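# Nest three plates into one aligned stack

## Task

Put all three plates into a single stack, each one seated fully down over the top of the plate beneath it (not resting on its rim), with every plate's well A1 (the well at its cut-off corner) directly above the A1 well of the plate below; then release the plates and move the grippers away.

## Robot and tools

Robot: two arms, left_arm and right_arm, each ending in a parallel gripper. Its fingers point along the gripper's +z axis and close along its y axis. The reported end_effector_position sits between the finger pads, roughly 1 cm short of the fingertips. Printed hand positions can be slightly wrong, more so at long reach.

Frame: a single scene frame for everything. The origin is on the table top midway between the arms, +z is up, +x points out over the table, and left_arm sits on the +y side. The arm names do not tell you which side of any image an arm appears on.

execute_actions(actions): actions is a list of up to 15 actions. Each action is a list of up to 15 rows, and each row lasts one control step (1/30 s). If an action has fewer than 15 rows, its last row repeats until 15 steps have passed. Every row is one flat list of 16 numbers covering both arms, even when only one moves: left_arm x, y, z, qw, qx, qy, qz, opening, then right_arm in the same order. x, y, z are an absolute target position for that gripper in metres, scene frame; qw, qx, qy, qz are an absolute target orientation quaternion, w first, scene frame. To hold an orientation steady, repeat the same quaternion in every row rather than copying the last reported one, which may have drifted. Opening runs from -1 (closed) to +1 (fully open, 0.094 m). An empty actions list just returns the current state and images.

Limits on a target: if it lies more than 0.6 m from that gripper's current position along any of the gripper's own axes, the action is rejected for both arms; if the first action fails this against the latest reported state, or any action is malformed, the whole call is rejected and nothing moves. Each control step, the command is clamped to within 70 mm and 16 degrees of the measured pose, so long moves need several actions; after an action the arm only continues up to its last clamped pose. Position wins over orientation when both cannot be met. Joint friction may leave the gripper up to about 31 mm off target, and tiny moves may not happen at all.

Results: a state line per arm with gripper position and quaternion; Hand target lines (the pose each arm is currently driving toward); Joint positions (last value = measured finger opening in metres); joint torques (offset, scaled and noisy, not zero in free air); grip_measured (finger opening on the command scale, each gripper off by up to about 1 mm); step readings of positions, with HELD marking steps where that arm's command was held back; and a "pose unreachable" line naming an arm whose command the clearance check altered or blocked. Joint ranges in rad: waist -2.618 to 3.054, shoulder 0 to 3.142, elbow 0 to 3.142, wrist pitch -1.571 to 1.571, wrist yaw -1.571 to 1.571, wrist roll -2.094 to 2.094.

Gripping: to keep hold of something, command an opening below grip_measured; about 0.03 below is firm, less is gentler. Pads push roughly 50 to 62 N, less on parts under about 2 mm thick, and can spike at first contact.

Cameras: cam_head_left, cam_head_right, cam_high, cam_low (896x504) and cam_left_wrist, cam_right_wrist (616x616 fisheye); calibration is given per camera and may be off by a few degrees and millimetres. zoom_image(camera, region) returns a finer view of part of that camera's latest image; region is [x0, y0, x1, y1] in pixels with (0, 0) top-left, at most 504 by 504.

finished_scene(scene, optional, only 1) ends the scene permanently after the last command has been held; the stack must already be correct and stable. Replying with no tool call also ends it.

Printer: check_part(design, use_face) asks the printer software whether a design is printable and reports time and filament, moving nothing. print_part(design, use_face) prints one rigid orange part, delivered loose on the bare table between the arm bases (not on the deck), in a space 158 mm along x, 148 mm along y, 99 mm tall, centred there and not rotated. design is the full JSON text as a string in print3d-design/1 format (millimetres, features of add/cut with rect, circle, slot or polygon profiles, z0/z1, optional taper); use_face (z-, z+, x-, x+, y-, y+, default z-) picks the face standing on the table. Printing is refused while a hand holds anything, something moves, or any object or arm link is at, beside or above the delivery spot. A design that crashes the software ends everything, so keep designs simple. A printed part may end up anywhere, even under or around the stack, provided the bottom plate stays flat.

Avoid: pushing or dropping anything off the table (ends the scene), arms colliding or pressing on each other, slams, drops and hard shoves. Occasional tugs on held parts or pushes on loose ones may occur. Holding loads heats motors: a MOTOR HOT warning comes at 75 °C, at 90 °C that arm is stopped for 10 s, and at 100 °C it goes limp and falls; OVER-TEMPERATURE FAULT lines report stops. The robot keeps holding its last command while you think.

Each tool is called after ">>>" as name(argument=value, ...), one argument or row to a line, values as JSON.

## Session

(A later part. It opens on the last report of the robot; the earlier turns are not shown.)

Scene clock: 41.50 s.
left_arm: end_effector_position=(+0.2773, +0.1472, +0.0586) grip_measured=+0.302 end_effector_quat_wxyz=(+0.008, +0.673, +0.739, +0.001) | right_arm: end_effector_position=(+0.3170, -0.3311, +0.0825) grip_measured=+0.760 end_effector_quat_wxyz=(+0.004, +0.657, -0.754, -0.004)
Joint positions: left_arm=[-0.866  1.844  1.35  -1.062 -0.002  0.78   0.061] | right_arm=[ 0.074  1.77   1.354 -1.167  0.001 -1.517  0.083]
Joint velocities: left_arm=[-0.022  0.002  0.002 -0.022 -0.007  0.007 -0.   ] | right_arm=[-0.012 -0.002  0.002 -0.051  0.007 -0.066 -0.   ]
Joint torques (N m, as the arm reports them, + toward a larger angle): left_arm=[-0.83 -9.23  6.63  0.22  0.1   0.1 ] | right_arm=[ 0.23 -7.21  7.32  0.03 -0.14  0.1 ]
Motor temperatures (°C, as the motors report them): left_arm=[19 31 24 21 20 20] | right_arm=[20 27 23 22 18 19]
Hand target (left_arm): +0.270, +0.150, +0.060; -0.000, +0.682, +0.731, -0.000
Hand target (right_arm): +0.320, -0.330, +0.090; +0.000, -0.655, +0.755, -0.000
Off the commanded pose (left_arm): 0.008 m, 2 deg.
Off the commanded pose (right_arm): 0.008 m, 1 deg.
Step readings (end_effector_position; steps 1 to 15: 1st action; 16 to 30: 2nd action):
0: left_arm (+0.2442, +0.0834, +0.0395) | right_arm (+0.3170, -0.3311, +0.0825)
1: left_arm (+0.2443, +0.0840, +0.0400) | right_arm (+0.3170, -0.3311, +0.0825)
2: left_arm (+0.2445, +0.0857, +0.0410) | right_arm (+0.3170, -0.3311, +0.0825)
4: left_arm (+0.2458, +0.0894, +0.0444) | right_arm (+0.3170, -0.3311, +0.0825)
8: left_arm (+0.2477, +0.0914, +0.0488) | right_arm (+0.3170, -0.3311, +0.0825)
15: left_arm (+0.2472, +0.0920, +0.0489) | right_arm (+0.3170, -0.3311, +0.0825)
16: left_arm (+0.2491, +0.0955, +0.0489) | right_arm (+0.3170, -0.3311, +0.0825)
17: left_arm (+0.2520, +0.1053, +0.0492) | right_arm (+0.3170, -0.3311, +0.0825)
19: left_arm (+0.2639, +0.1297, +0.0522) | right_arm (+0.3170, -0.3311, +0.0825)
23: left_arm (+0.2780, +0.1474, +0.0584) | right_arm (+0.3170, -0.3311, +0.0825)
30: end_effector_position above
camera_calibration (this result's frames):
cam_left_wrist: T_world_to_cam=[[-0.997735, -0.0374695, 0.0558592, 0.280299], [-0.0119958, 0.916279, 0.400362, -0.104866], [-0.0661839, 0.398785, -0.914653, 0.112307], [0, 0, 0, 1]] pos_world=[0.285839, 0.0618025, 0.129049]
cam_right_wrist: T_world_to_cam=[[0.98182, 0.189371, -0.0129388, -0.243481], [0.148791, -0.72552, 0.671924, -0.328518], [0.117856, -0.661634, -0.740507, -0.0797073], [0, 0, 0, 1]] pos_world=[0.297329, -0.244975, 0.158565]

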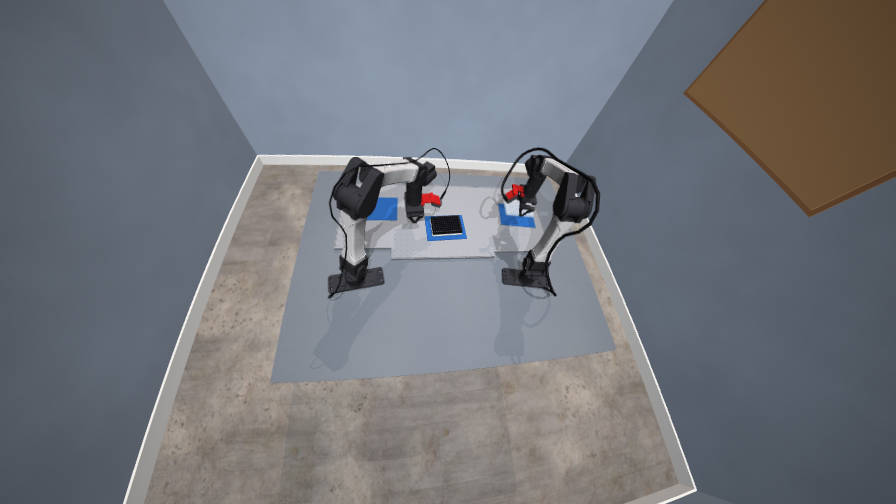

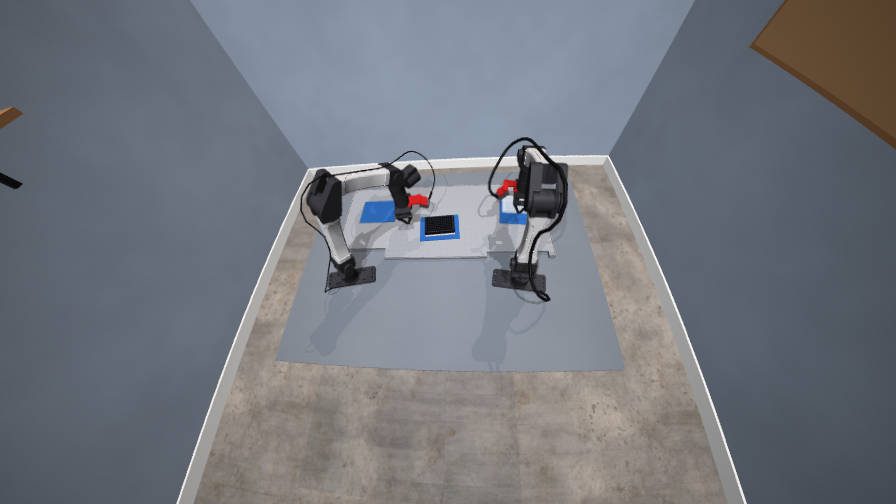

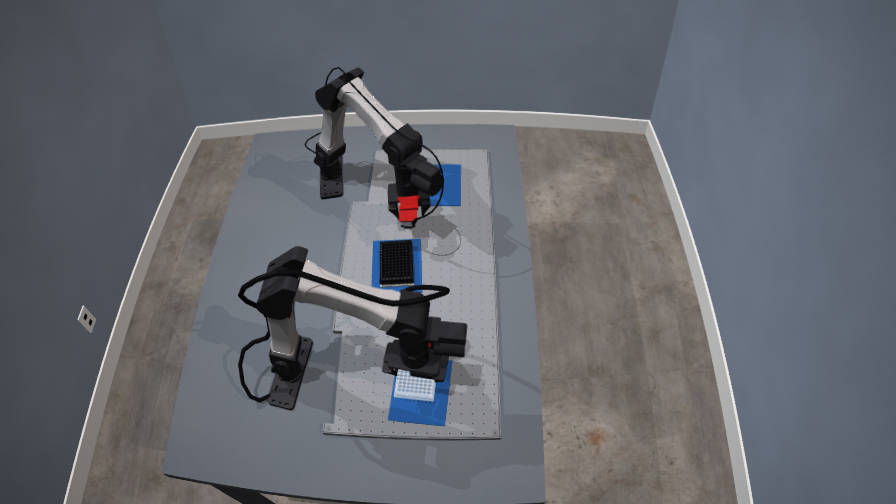

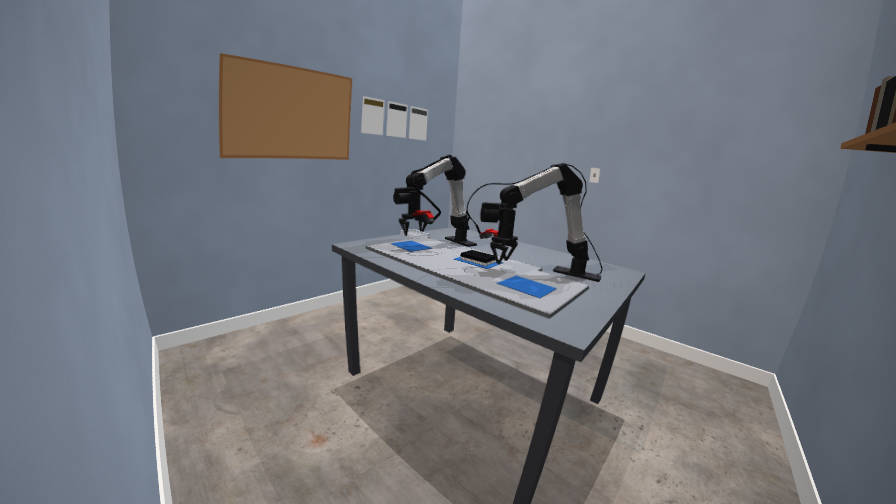

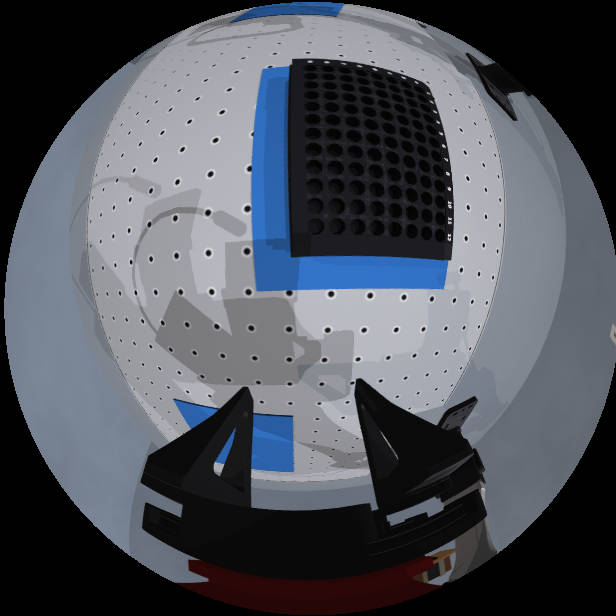

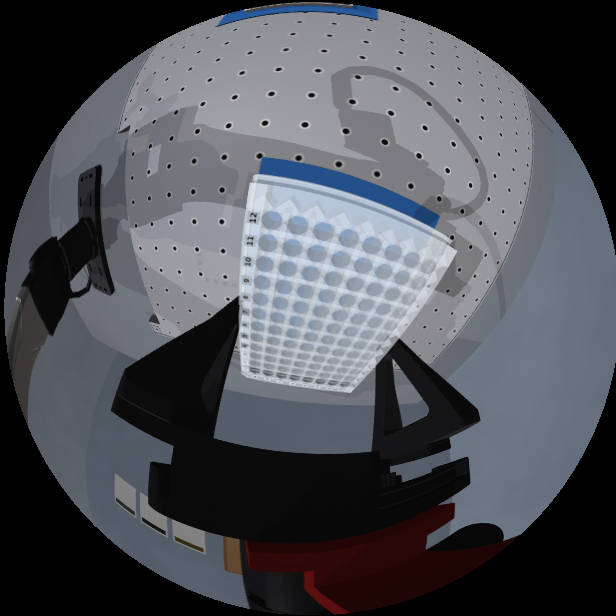

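>>> execute_actions(
  actions=[
    [[0.33,0.15,0.06,0,0.682,0.731,0,0.3,0.30,-0.3,0.09,0,0.69,-0.72,0,0.72]],
    [[0.39,0.15,0.05,0,0.682,0.731,0,0.3,0.27,-0.26,0.09,0,0.735,-0.678,0,0.72]],
    [[0.39,0.15,0.05,0,0.682,0.731,0,0.3,0.27,-0.26,0.09,0,0.735,-0.678,0,0.72]],
  ],
)

>>> zoom_image(
  camera="cam_left_wrist",
  region=[380, 60, 600, 300],
)

>>> zoom_image(
  camera="cam_right_wrist",
  region=[250, 0, 550, 160],
)

Scene clock: 43.70 s.
left_arm: end_effector_position=(+0.3924, +0.1498, +0.0531) grip_measured=+0.302 end_effector_quat_wxyz=(+0.010, +0.678, +0.735, +0.001) | right_arm: end_effector_position=(+0.2742, -0.2594, +0.0882) grip_measured=+0.760 end_effector_quat_wxyz=(+0.002, +0.738, -0.675, -0.001)
Joint positions: left_arm=[-0.687  2.206  1.859 -1.203  0.003  0.97   0.061] | right_arm=[ 0.322  1.609  1.196 -1.162  0.001 -1.496  0.083]
Joint velocities: left_arm=[-0.007  0.002 -0.012 -0.022  0.022 -0.037  0.   ] | right_arm=[ 0.002 -0.007 -0.007 -0.022 -0.007 -0.037 -0.   ]
Joint torques (N m, as the arm reports them, + toward a larger angle): left_arm=[ -0.33 -10.86   9.05   0.25   0.07   0.12] | right_arm=[-0.08 -6.94  4.64  0.21 -0.16  0.09]
Motor temperatures (°C, as the motors report them): left_arm=[19 32 24 21 20 20] | right_arm=[20 28 23 22 18 19]
Hand target (left_arm): +0.390, +0.150, +0.050; +0.000, +0.682, +0.731, -0.000
Hand target (right_arm): +0.270, -0.260, +0.090; +0.000, +0.735, -0.678, -0.000
Off the commanded pose (left_arm): 0.004 m, 1 deg.
Off the commanded pose (right_arm): 0.005 m, 1 deg.
Step readings (end_effector_position; steps 1 to 15: 1st action; 16 to 30: 2nd action; 31 to 45: 3rd action):
0: left_arm (+0.2773, +0.1473, +0.0586) | right_arm (+0.3170, -0.3311, +0.0825)
1: left_arm (+0.2801, +0.1482, +0.0606) | right_arm (+0.3165, -0.3289, +0.0825)
2: left_arm (+0.2908, +0.1468, +0.0633) | right_arm (+0.3133, -0.3235, +0.0823)
4: left_arm (+0.3187, +0.1449, +0.0668) | right_arm (+0.3070, -0.3093, +0.0842)
8: left_arm (+0.3363, +0.1474, +0.0659) | right_arm (+0.3059, -0.3001, +0.0882)
15: left_arm (+0.3330, +0.1495, +0.0654) | right_arm (+0.3059, -0.3001, +0.0883)
16: left_arm (+0.3358, +0.1500, +0.0664) | right_arm (+0.3044, -0.2973, +0.0872)
17: left_arm (+0.3481, +0.1468, +0.0677) | right_arm (+0.2976, -0.2900, +0.0856)
19: left_arm (+0.3777, +0.1432, +0.0653) | right_arm (+0.2809, -0.2714, +0.0849)
23: left_arm (+0.3970, +0.1472, +0.0535) | right_arm (+0.2742, -0.2594, +0.0881)
30: left_arm (+0.3936, +0.1491, +0.0530) | right_arm (+0.2742, -0.2594, +0.0882)
31: left_arm (+0.3935, +0.1491, +0.0531) | right_arm (+0.2742, -0.2594, +0.0882)
32: left_arm (+0.3933, +0.1492, +0.0531) | right_arm (+0.2742, -0.2594, +0.0882)
34: left_arm (+0.3929, +0.1495, +0.0531) | right_arm (+0.2742, -0.2594, +0.0882)
38: left_arm (+0.3926, +0.1497, +0.0531) | right_arm (+0.2742, -0.2594, +0.0882)
45: end_effector_position above
camera_calibration (this result's frames):
cam_left_wrist: T_world_to_cam=[[-0.998275, -0.02536, 0.0529531, 0.394084], [-0.00230414, 0.918132, 0.396269, -0.107453], [-0.0586673, 0.395463, -0.916606, 0.111542], [0, 0, 0, 1]] pos_world=[0.3997, 0.0645395, 0.123952]
cam_right_wrist: T_world_to_cam=[[0.914247, 0.405118, -0.00559329, -0.14114], [0.302885, -0.674233, 0.673551, -0.303018], [0.269097, -0.617486, -0.73912, -0.0531698], [0, 0, 0, 1]] pos_world=[0.235124, -0.179958, 0.16401]

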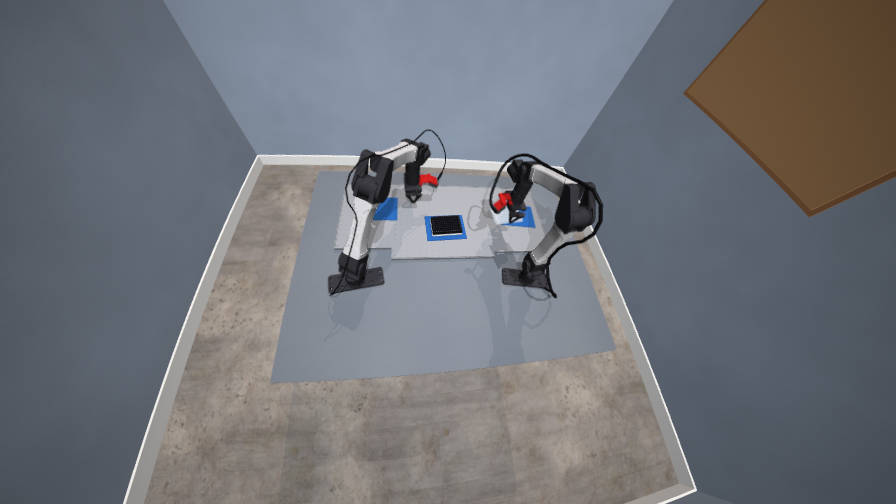

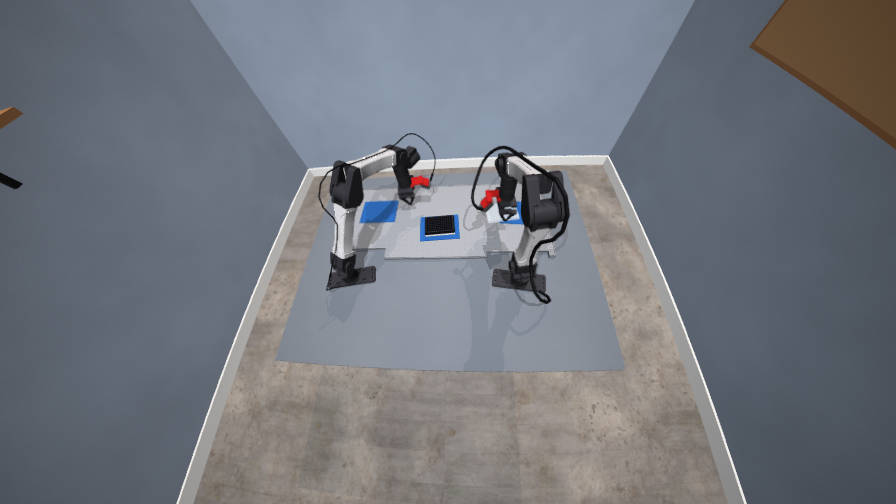

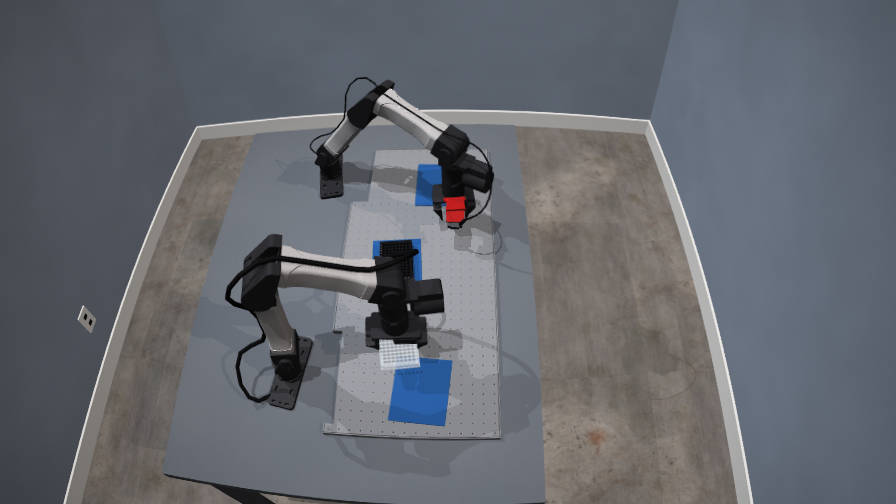

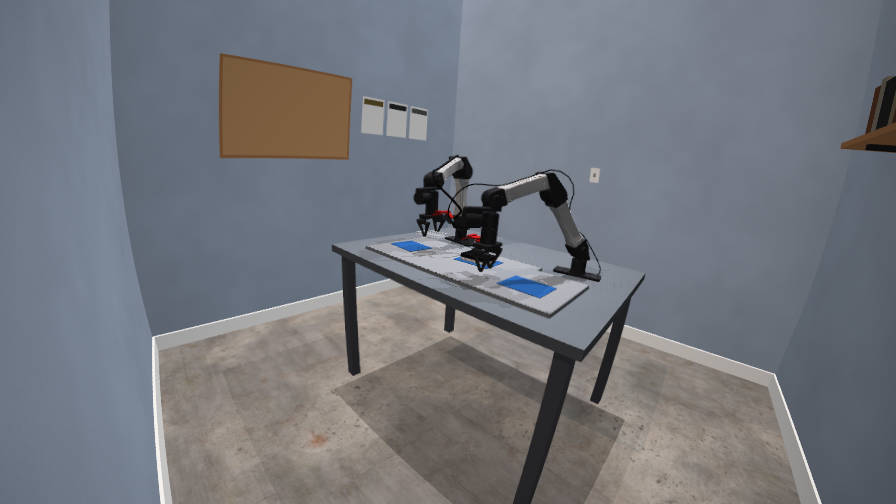

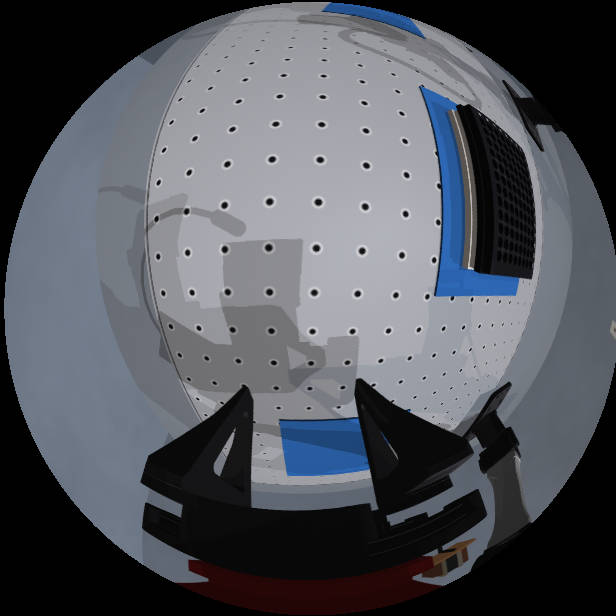

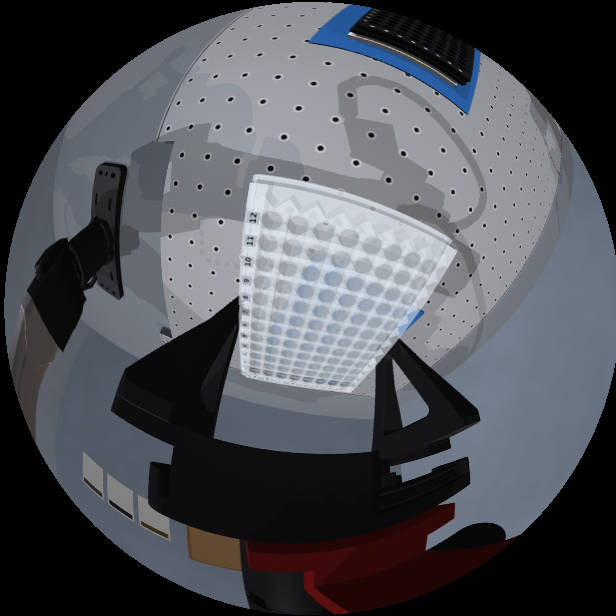

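Region (380, 60, 600, 300) of cam_left_wrist's 616x616 image, scaled by 2.100, with more detail than that image has; it fills the left 462 columns of this view, and the rest is white.

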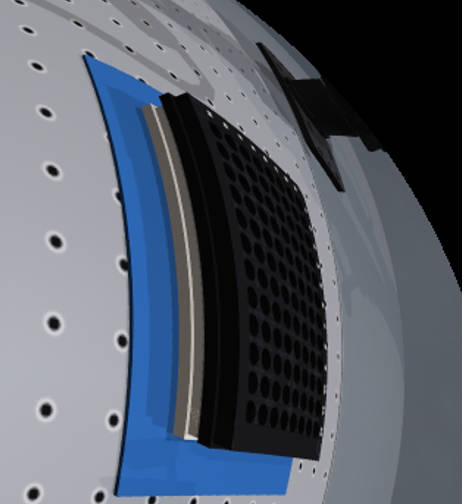

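Region (250, 0, 550, 160) of cam_right_wrist's 616x616 image, scaled by 1.680, with more detail than that image has; it fills the top 269 rows of this view, and the rest is white.

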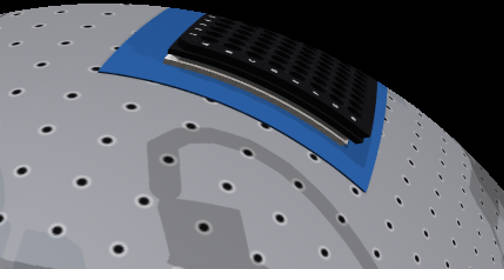

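>>> execute_actions(
  actions=[
    [[0.36,0.12,0.09,0,0.68,0.733,0,0.6,0.29,-0.3,0.09,0,0.735,-0.678,0,0.72]],
    [[0.305,0.065,0.09,0,0.68,0.733,0,1,0.3,-0.33,0.09,0,0.735,-0.678,0,0.72]],
    [[0.252,0.012,0.085,0,0.68,0.733,0,1,0.3,-0.33,0.09,0,0.735,-0.678,0,0.72]],
    [[0.252,0.012,0.065,0,0.68,0.733,0,1,0.3,-0.33,0.09,0,0.735,-0.678,0,0.72]],
    [[0.252,0.012,0.052,0,0.68,0.733,0,1,0.3,-0.33,0.09,0,0.735,-0.678,0,0.72]],
  ],
)

Scene clock: 47.90 s.
left_arm: end_effector_position=(+0.2491, +0.0101, +0.0625) grip_measured=+1.000 end_effector_quat_wxyz=(+0.006, +0.685, +0.728, -0.004) | right_arm: end_effector_position=(+0.2925, -0.3301, +0.0859) grip_measured=+0.760 end_effector_quat_wxyz=(+0.006, +0.732, -0.682, -0.004)
Joint positions: left_arm=[-1.158  2.173  1.843 -1.228  0.004  0.52   0.094] | right_arm=[ 0.073  1.678  1.262 -1.168  0.004 -1.726  0.083]
Joint velocities: left_arm=[-0.007  0.017 -0.002 -0.007  0.022  0.037  0.   ] | right_arm=[-0.012  0.012 -0.007  0.051  0.066  0.037  0.   ]
Joint torques (N m, as the arm reports them, + toward a larger angle): left_arm=[  0.53 -10.16   6.69   0.61  -0.04   0.02] | right_arm=[ 0.01 -5.15  7.65  0.15 -0.17 -0.09]
Motor temperatures (°C, as the motors report them): left_arm=[19 33 25 21 20 20] | right_arm=[20 28 23 22 18 19]
Hand target (left_arm): +0.252, +0.012, +0.052; -0.000, +0.680, +0.733, -0.000
Hand target (right_arm): +0.300, -0.330, +0.090; -0.000, +0.735, -0.678, +0.000
Off the commanded pose (left_arm): 0.011 m, 1 deg.
Off the commanded pose (right_arm): 0.009 m, 1 deg.
Step readings (end_effector_position; steps 1 to 15: 1st action; 16 to 30: 2nd action; 31 to 45: 3rd action; 46 to 60: 4th action; 61 to 75: 5th action):
0: left_arm (+0.3924, +0.1498, +0.0531) | right_arm (+0.2742, -0.2594, +0.0882)
1: left_arm (+0.3902, +0.1480, +0.0553) | right_arm (+0.2747, -0.2626, +0.0879)
2: left_arm (+0.3860, +0.1451, +0.0581) | right_arm (+0.2758, -0.2715, +0.0873)
4: left_arm (+0.3763, +0.1314, +0.0675) | right_arm (+0.2790, -0.2920, +0.0861)
8: left_arm (+0.3648, +0.1125, +0.0839) | right_arm (+0.2826, -0.3017, +0.0856)
15: left_arm (+0.3611, +0.1156, +0.0860) | right_arm (+0.2831, -0.3017, +0.0861)
16: left_arm (+0.3576, +0.1126, +0.0857) | right_arm (+0.2838, -0.3039, +0.0863)
17: left_arm (+0.3507, +0.1072, +0.0852) | right_arm (+0.2860, -0.3097, +0.0867)
19: left_arm (+0.3296, +0.0858, +0.0849) | right_arm (+0.2905, -0.3235, +0.0870)
23: left_arm (+0.3004, +0.0562, +0.0850) | right_arm (+0.2925, -0.3301, +0.0860)
30: left_arm (+0.3048, +0.0603, +0.0850) | right_arm (+0.2925, -0.3301, +0.0859)
31: left_arm (+0.3018, +0.0575, +0.0850) | right_arm (+0.2925, -0.3301, +0.0859)
32: left_arm (+0.2956, +0.0518, +0.0850) | right_arm (+0.2925, -0.3301, +0.0859)
34: left_arm (+0.2728, +0.0330, +0.0850) | right_arm (+0.2925, -0.3301, +0.0859)
38: left_arm (+0.2425, +0.0078, +0.0884) | right_arm (+0.2925, -0.3301, +0.0859)
45: left_arm (+0.2489, +0.0102, +0.0900) | right_arm (+0.2925, -0.3301, +0.0859)
46: left_arm (+0.2491, +0.0102, +0.0882) | right_arm (+0.2925, -0.3301, +0.0859)
47: left_arm (+0.2491, +0.0101, +0.0859) | right_arm (+0.2925, -0.3301, +0.0859)
49: left_arm (+0.2479, +0.0120, +0.0795) | right_arm (+0.2925, -0.3301, +0.0859)
53: left_arm (+0.2476, +0.0124, +0.0752) | right_arm (+0.2925, -0.3301, +0.0859)
60: left_arm (+0.2488, +0.0105, +0.0753) | right_arm (+0.2925, -0.3301, +0.0859)
61: left_arm (+0.2490, +0.0103, +0.0734) | right_arm (+0.2925, -0.3301, +0.0859)
62: left_arm (+0.2490, +0.0102, +0.0713) | right_arm (+0.2925, -0.3301, +0.0859)
64: left_arm (+0.2479, +0.0120, +0.0657) | right_arm (+0.2925, -0.3301, +0.0859)
68: left_arm (+0.2478, +0.0121, +0.0624) | right_arm (+0.2925, -0.3301, +0.0859)
75: end_effector_position above
camera_calibration (this result's frames):
cam_left_wrist: T_world_to_cam=[[-0.997845, -0.0047245, 0.0654373, 0.245925], [0.0216345, 0.91792, 0.396174, 0.0107987], [-0.061938, 0.396736, -0.915841, 0.16771], [0, 0, 0, 1]] pos_world=[0.25555, -0.075287, 0.133224]
cam_right_wrist: T_world_to_cam=[[0.921689, 0.387611, -0.0157, -0.136338], [0.296966, -0.67895, 0.671445, -0.35432], [0.2496, -0.623526, -0.740888, -0.0995207], [0, 0, 0, 1]] pos_world=[0.255723, -0.249773, 0.162032]

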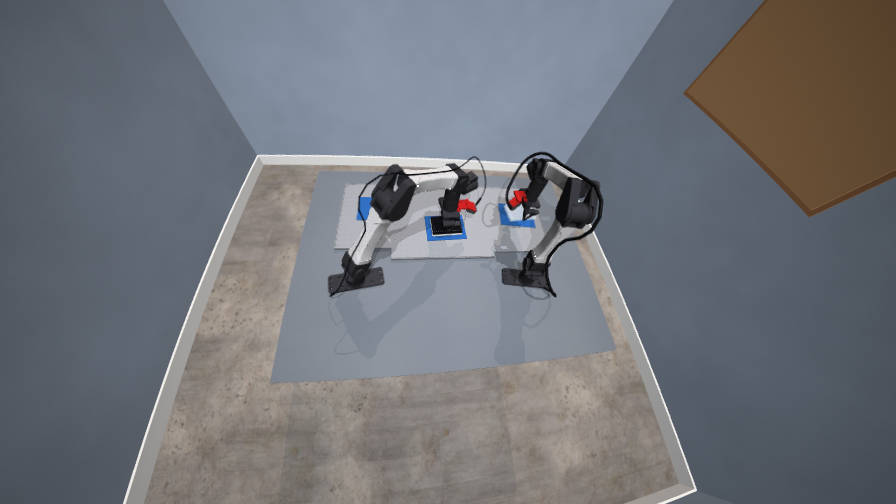

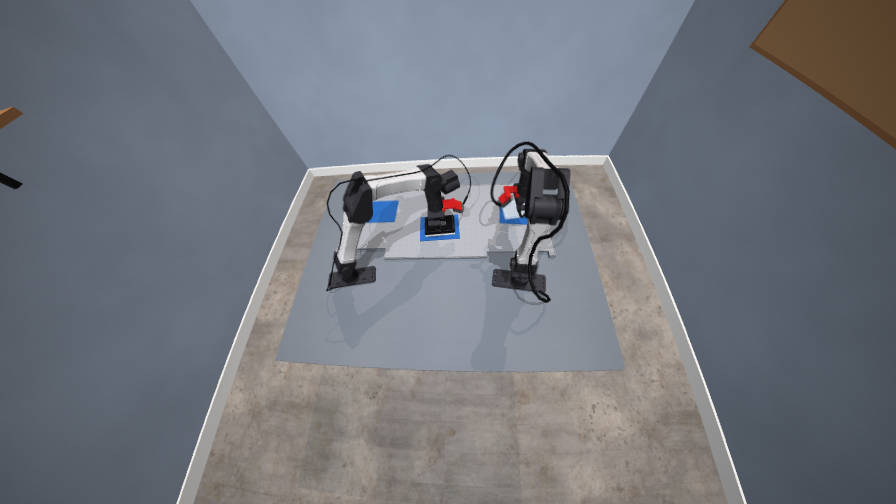

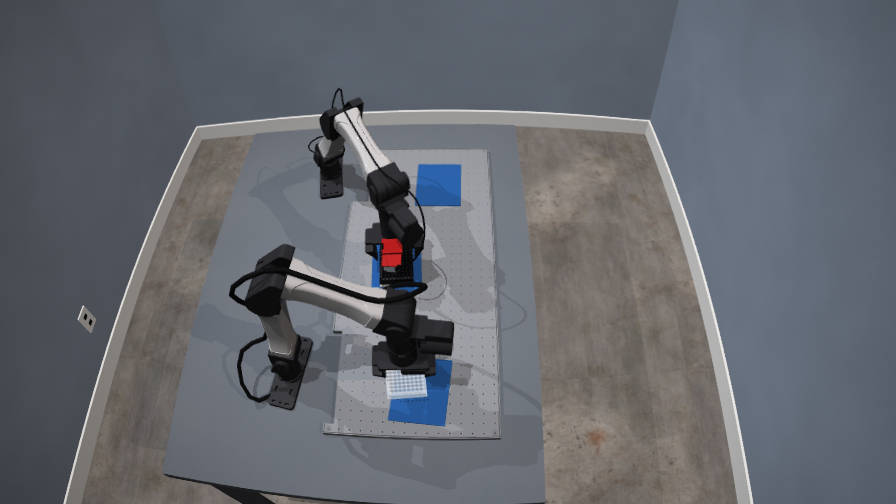

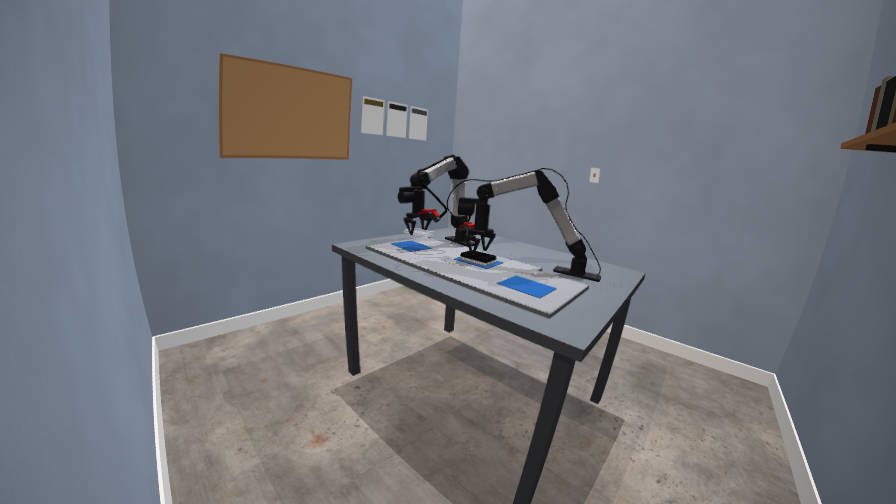

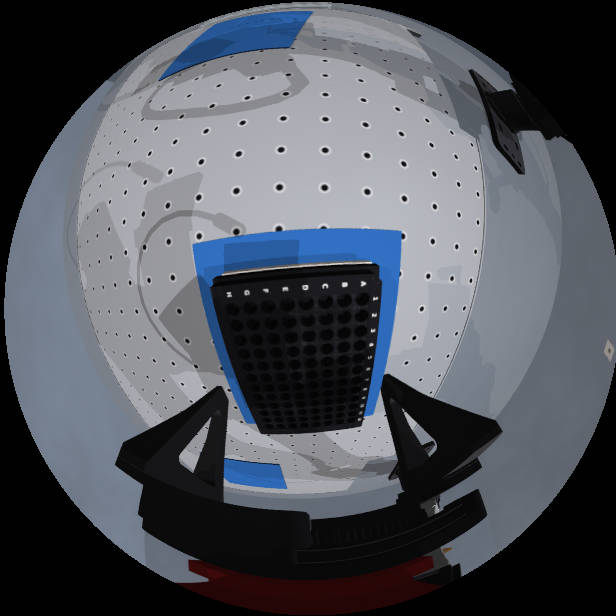

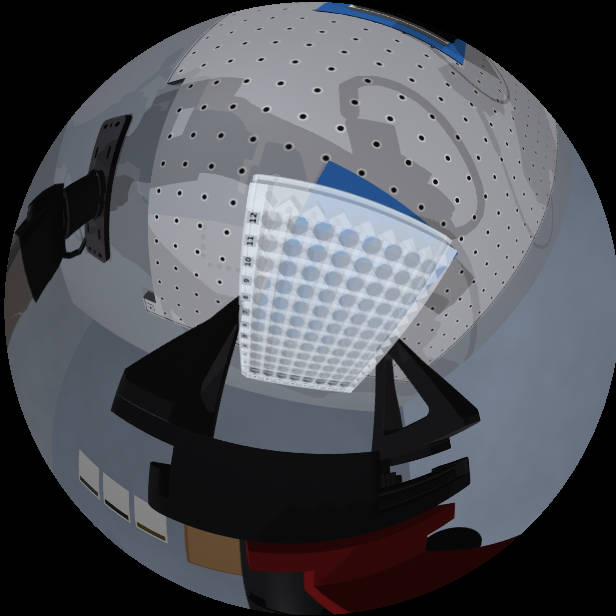

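>>> execute_actions(
  actions=[
    [[0.252,0.012,0.042,0,0.672,0.74,0,1,0.3,-0.33,0.09,0,0.735,-0.678,0,0.72]],
    [[0.252,0.012,0.033,0,0.672,0.74,0,1,0.3,-0.33,0.09,0,0.735,-0.678,0,0.72]],
    [[0.252,0.012,0.025,0,0.672,0.74,0,1,0.3,-0.33,0.09,0,0.735,-0.678,0,0.72]],
    [[0.252,0.012,0.019,0,0.672,0.74,0,1,0.3,-0.33,0.09,0,0.735,-0.678,0,0.72]],
  ],
)

>>> zoom_image(
  camera="cam_low",
  region=[450, 235, 510, 275],
)

Scene clock: 50.63 s.
left_arm: end_effector_position=(+0.2503, +0.0083, +0.0323) grip_measured=+1.000 end_effector_quat_wxyz=(+0.010, +0.678, +0.735, -0.005) | right_arm: end_effector_position=(+0.2925, -0.3301, +0.0859) grip_measured=+0.760 end_effector_quat_wxyz=(+0.006, +0.732, -0.681, -0.004)
Joint positions: left_arm=[-1.158  2.192  1.752 -1.11   0.004  0.499  0.094] | right_arm=[ 0.073  1.678  1.262 -1.168  0.004 -1.726  0.083]
Joint velocities: left_arm=[ 0.017 -0.012  0.007  0.037 -0.007 -0.007  0.   ] | right_arm=[-0.002  0.002  0.002 -0.081  0.007  0.022 -0.   ]
Joint torques (N m, as the arm reports them, + toward a larger angle): left_arm=[ 0.49 -9.93  6.6   0.58  0.   -0.04] | right_arm=[-0.13 -5.25  7.81  0.14 -0.16 -0.1 ]
Motor temperatures (°C, as the motors report them): left_arm=[19 34 25 21 20 20] | right_arm=[20 27 24 22 18 19]
Hand target (left_arm): +0.252, +0.012, +0.019; -0.000, +0.672, +0.740, -0.000
Hand target (right_arm): +0.300, -0.330, +0.090; -0.000, +0.735, -0.678, +0.000
Off the commanded pose (left_arm): 0.014 m, 1 deg.
Off the commanded pose (right_arm): 0.009 m, 1 deg.
Step readings (end_effector_position; steps 1 to 15: 1st action; 16 to 30: 2nd action; 31 to 45: 3rd action; 46 to 60: 4th action):
0: left_arm (+0.2494, +0.0097, +0.0625) | right_arm (+0.2925, -0.3301, +0.0859)
1: left_arm (+0.2494, +0.0096, +0.0612) | right_arm (+0.2925, -0.3301, +0.0859)
2: left_arm (+0.2495, +0.0095, +0.0598) | right_arm (+0.2925, -0.3301, +0.0859)
4: left_arm (+0.2486, +0.0108, +0.0563) | right_arm (+0.2925, -0.3301, +0.0859)
8: left_arm (+0.2487, +0.0107, +0.0551) | right_arm (+0.2925, -0.3301, +0.0859)
15: left_arm (+0.2497, +0.0092, +0.0551) | right_arm (+0.2925, -0.3301, +0.0859)
16: left_arm (+0.2498, +0.0091, +0.0540) | right_arm (+0.2925, -0.3301, +0.0859)
17: left_arm (+0.2499, +0.0089, +0.0526) | right_arm (+0.2925, -0.3301, +0.0859)
19: left_arm (+0.2491, +0.0101, +0.0489) | right_arm (+0.2925, -0.3301, +0.0859)
23: left_arm (+0.2489, +0.0104, +0.0456) | right_arm (+0.2925, -0.3301, +0.0859)
30: left_arm (+0.2498, +0.0090, +0.0456) | right_arm (+0.2925, -0.3301, +0.0859)
31: left_arm (+0.2500, +0.0088, +0.0447) | right_arm (+0.2925, -0.3301, +0.0859)
32: left_arm (+0.2501, +0.0087, +0.0437) | right_arm (+0.2925, -0.3301, +0.0859)
34: left_arm (+0.2494, +0.0096, +0.0412) | right_arm (+0.2925, -0.3301, +0.0859)
38: left_arm (+0.2496, +0.0094, +0.0404) | right_arm (+0.2925, -0.3301, +0.0859)
45: left_arm (+0.2503, +0.0083, +0.0404) | right_arm (+0.2925, -0.3301, +0.0859)
46: left_arm (+0.2504, +0.0082, +0.0397) | right_arm (+0.2925, -0.3301, +0.0859)
47: left_arm (+0.2505, +0.0080, +0.0390) | right_arm (+0.2925, -0.3301, +0.0859)
49: left_arm (+0.2501, +0.0086, +0.0365) | right_arm (+0.2925, -0.3301, +0.0859)
53: left_arm (+0.2499, +0.0089, +0.0328) | right_arm (+0.2925, -0.3301, +0.0859)
60: end_effector_position above
camera_calibration (this result's frames):
cam_left_wrist: T_world_to_cam=[[-0.997791, -0.0255858, 0.0613067, 0.249338], [0.000325827, 0.92096, 0.389657, 0.0298453], [-0.0664307, 0.388816, -0.918917, 0.142196], [0, 0, 0, 1]] pos_world=[0.258224, -0.0763951, 0.103751]
cam_right_wrist: T_world_to_cam=[[0.921541, 0.387963, -0.015699, -0.136179], [0.297226, -0.67884, 0.671441, -0.35436], [0.249837, -0.623426, -0.740892, -0.099557], [0, 0, 0, 1]] pos_world=[0.255692, -0.249788, 0.162033]

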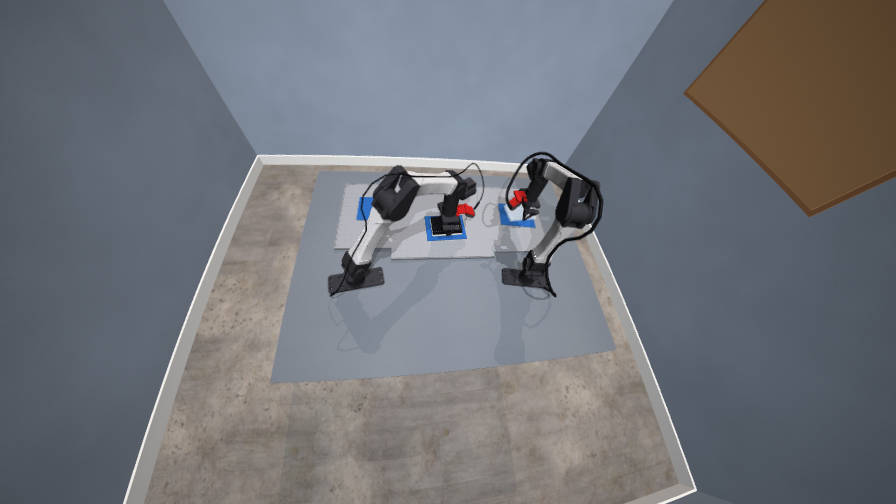

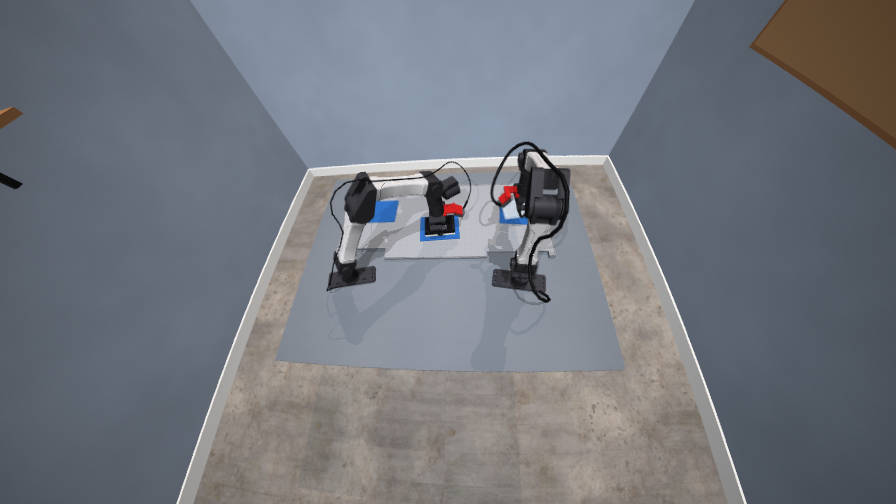

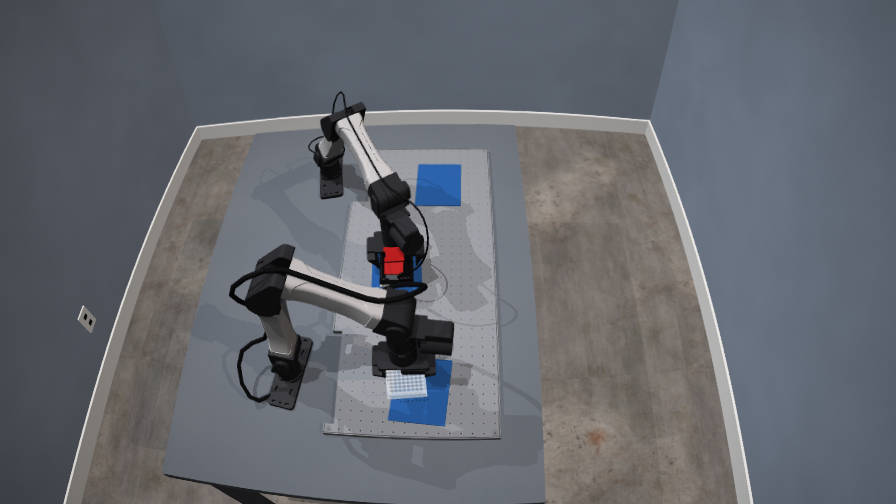

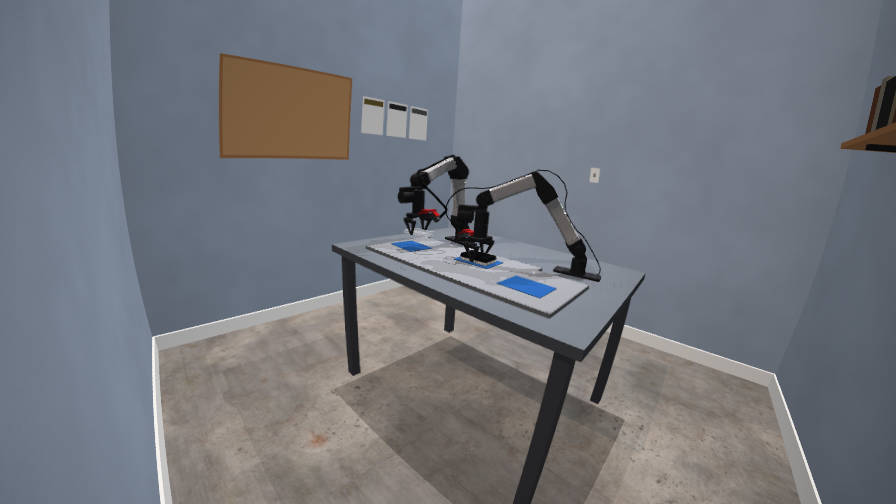

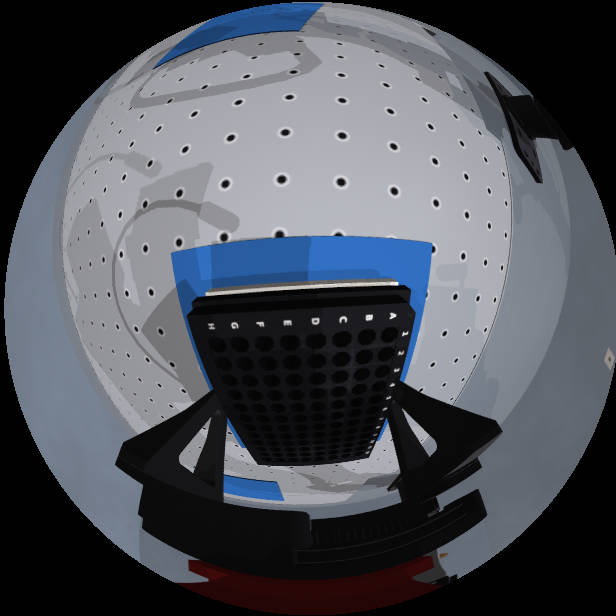

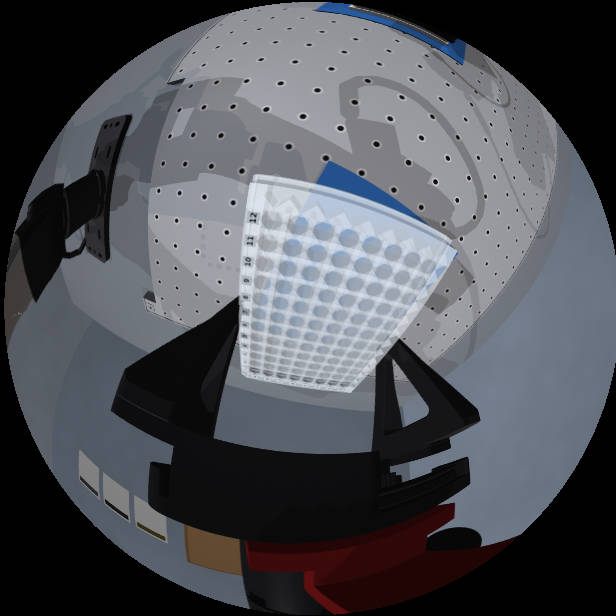

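Region (450, 235, 510, 275) of cam_low's 896x504 image, scaled by 8.400, with more detail than that image has.

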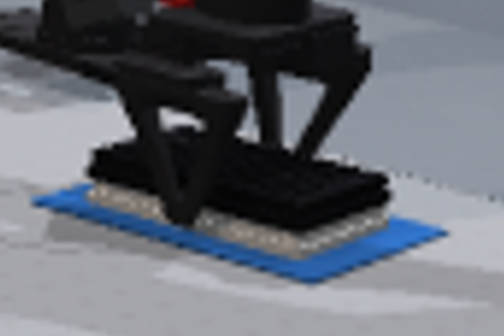

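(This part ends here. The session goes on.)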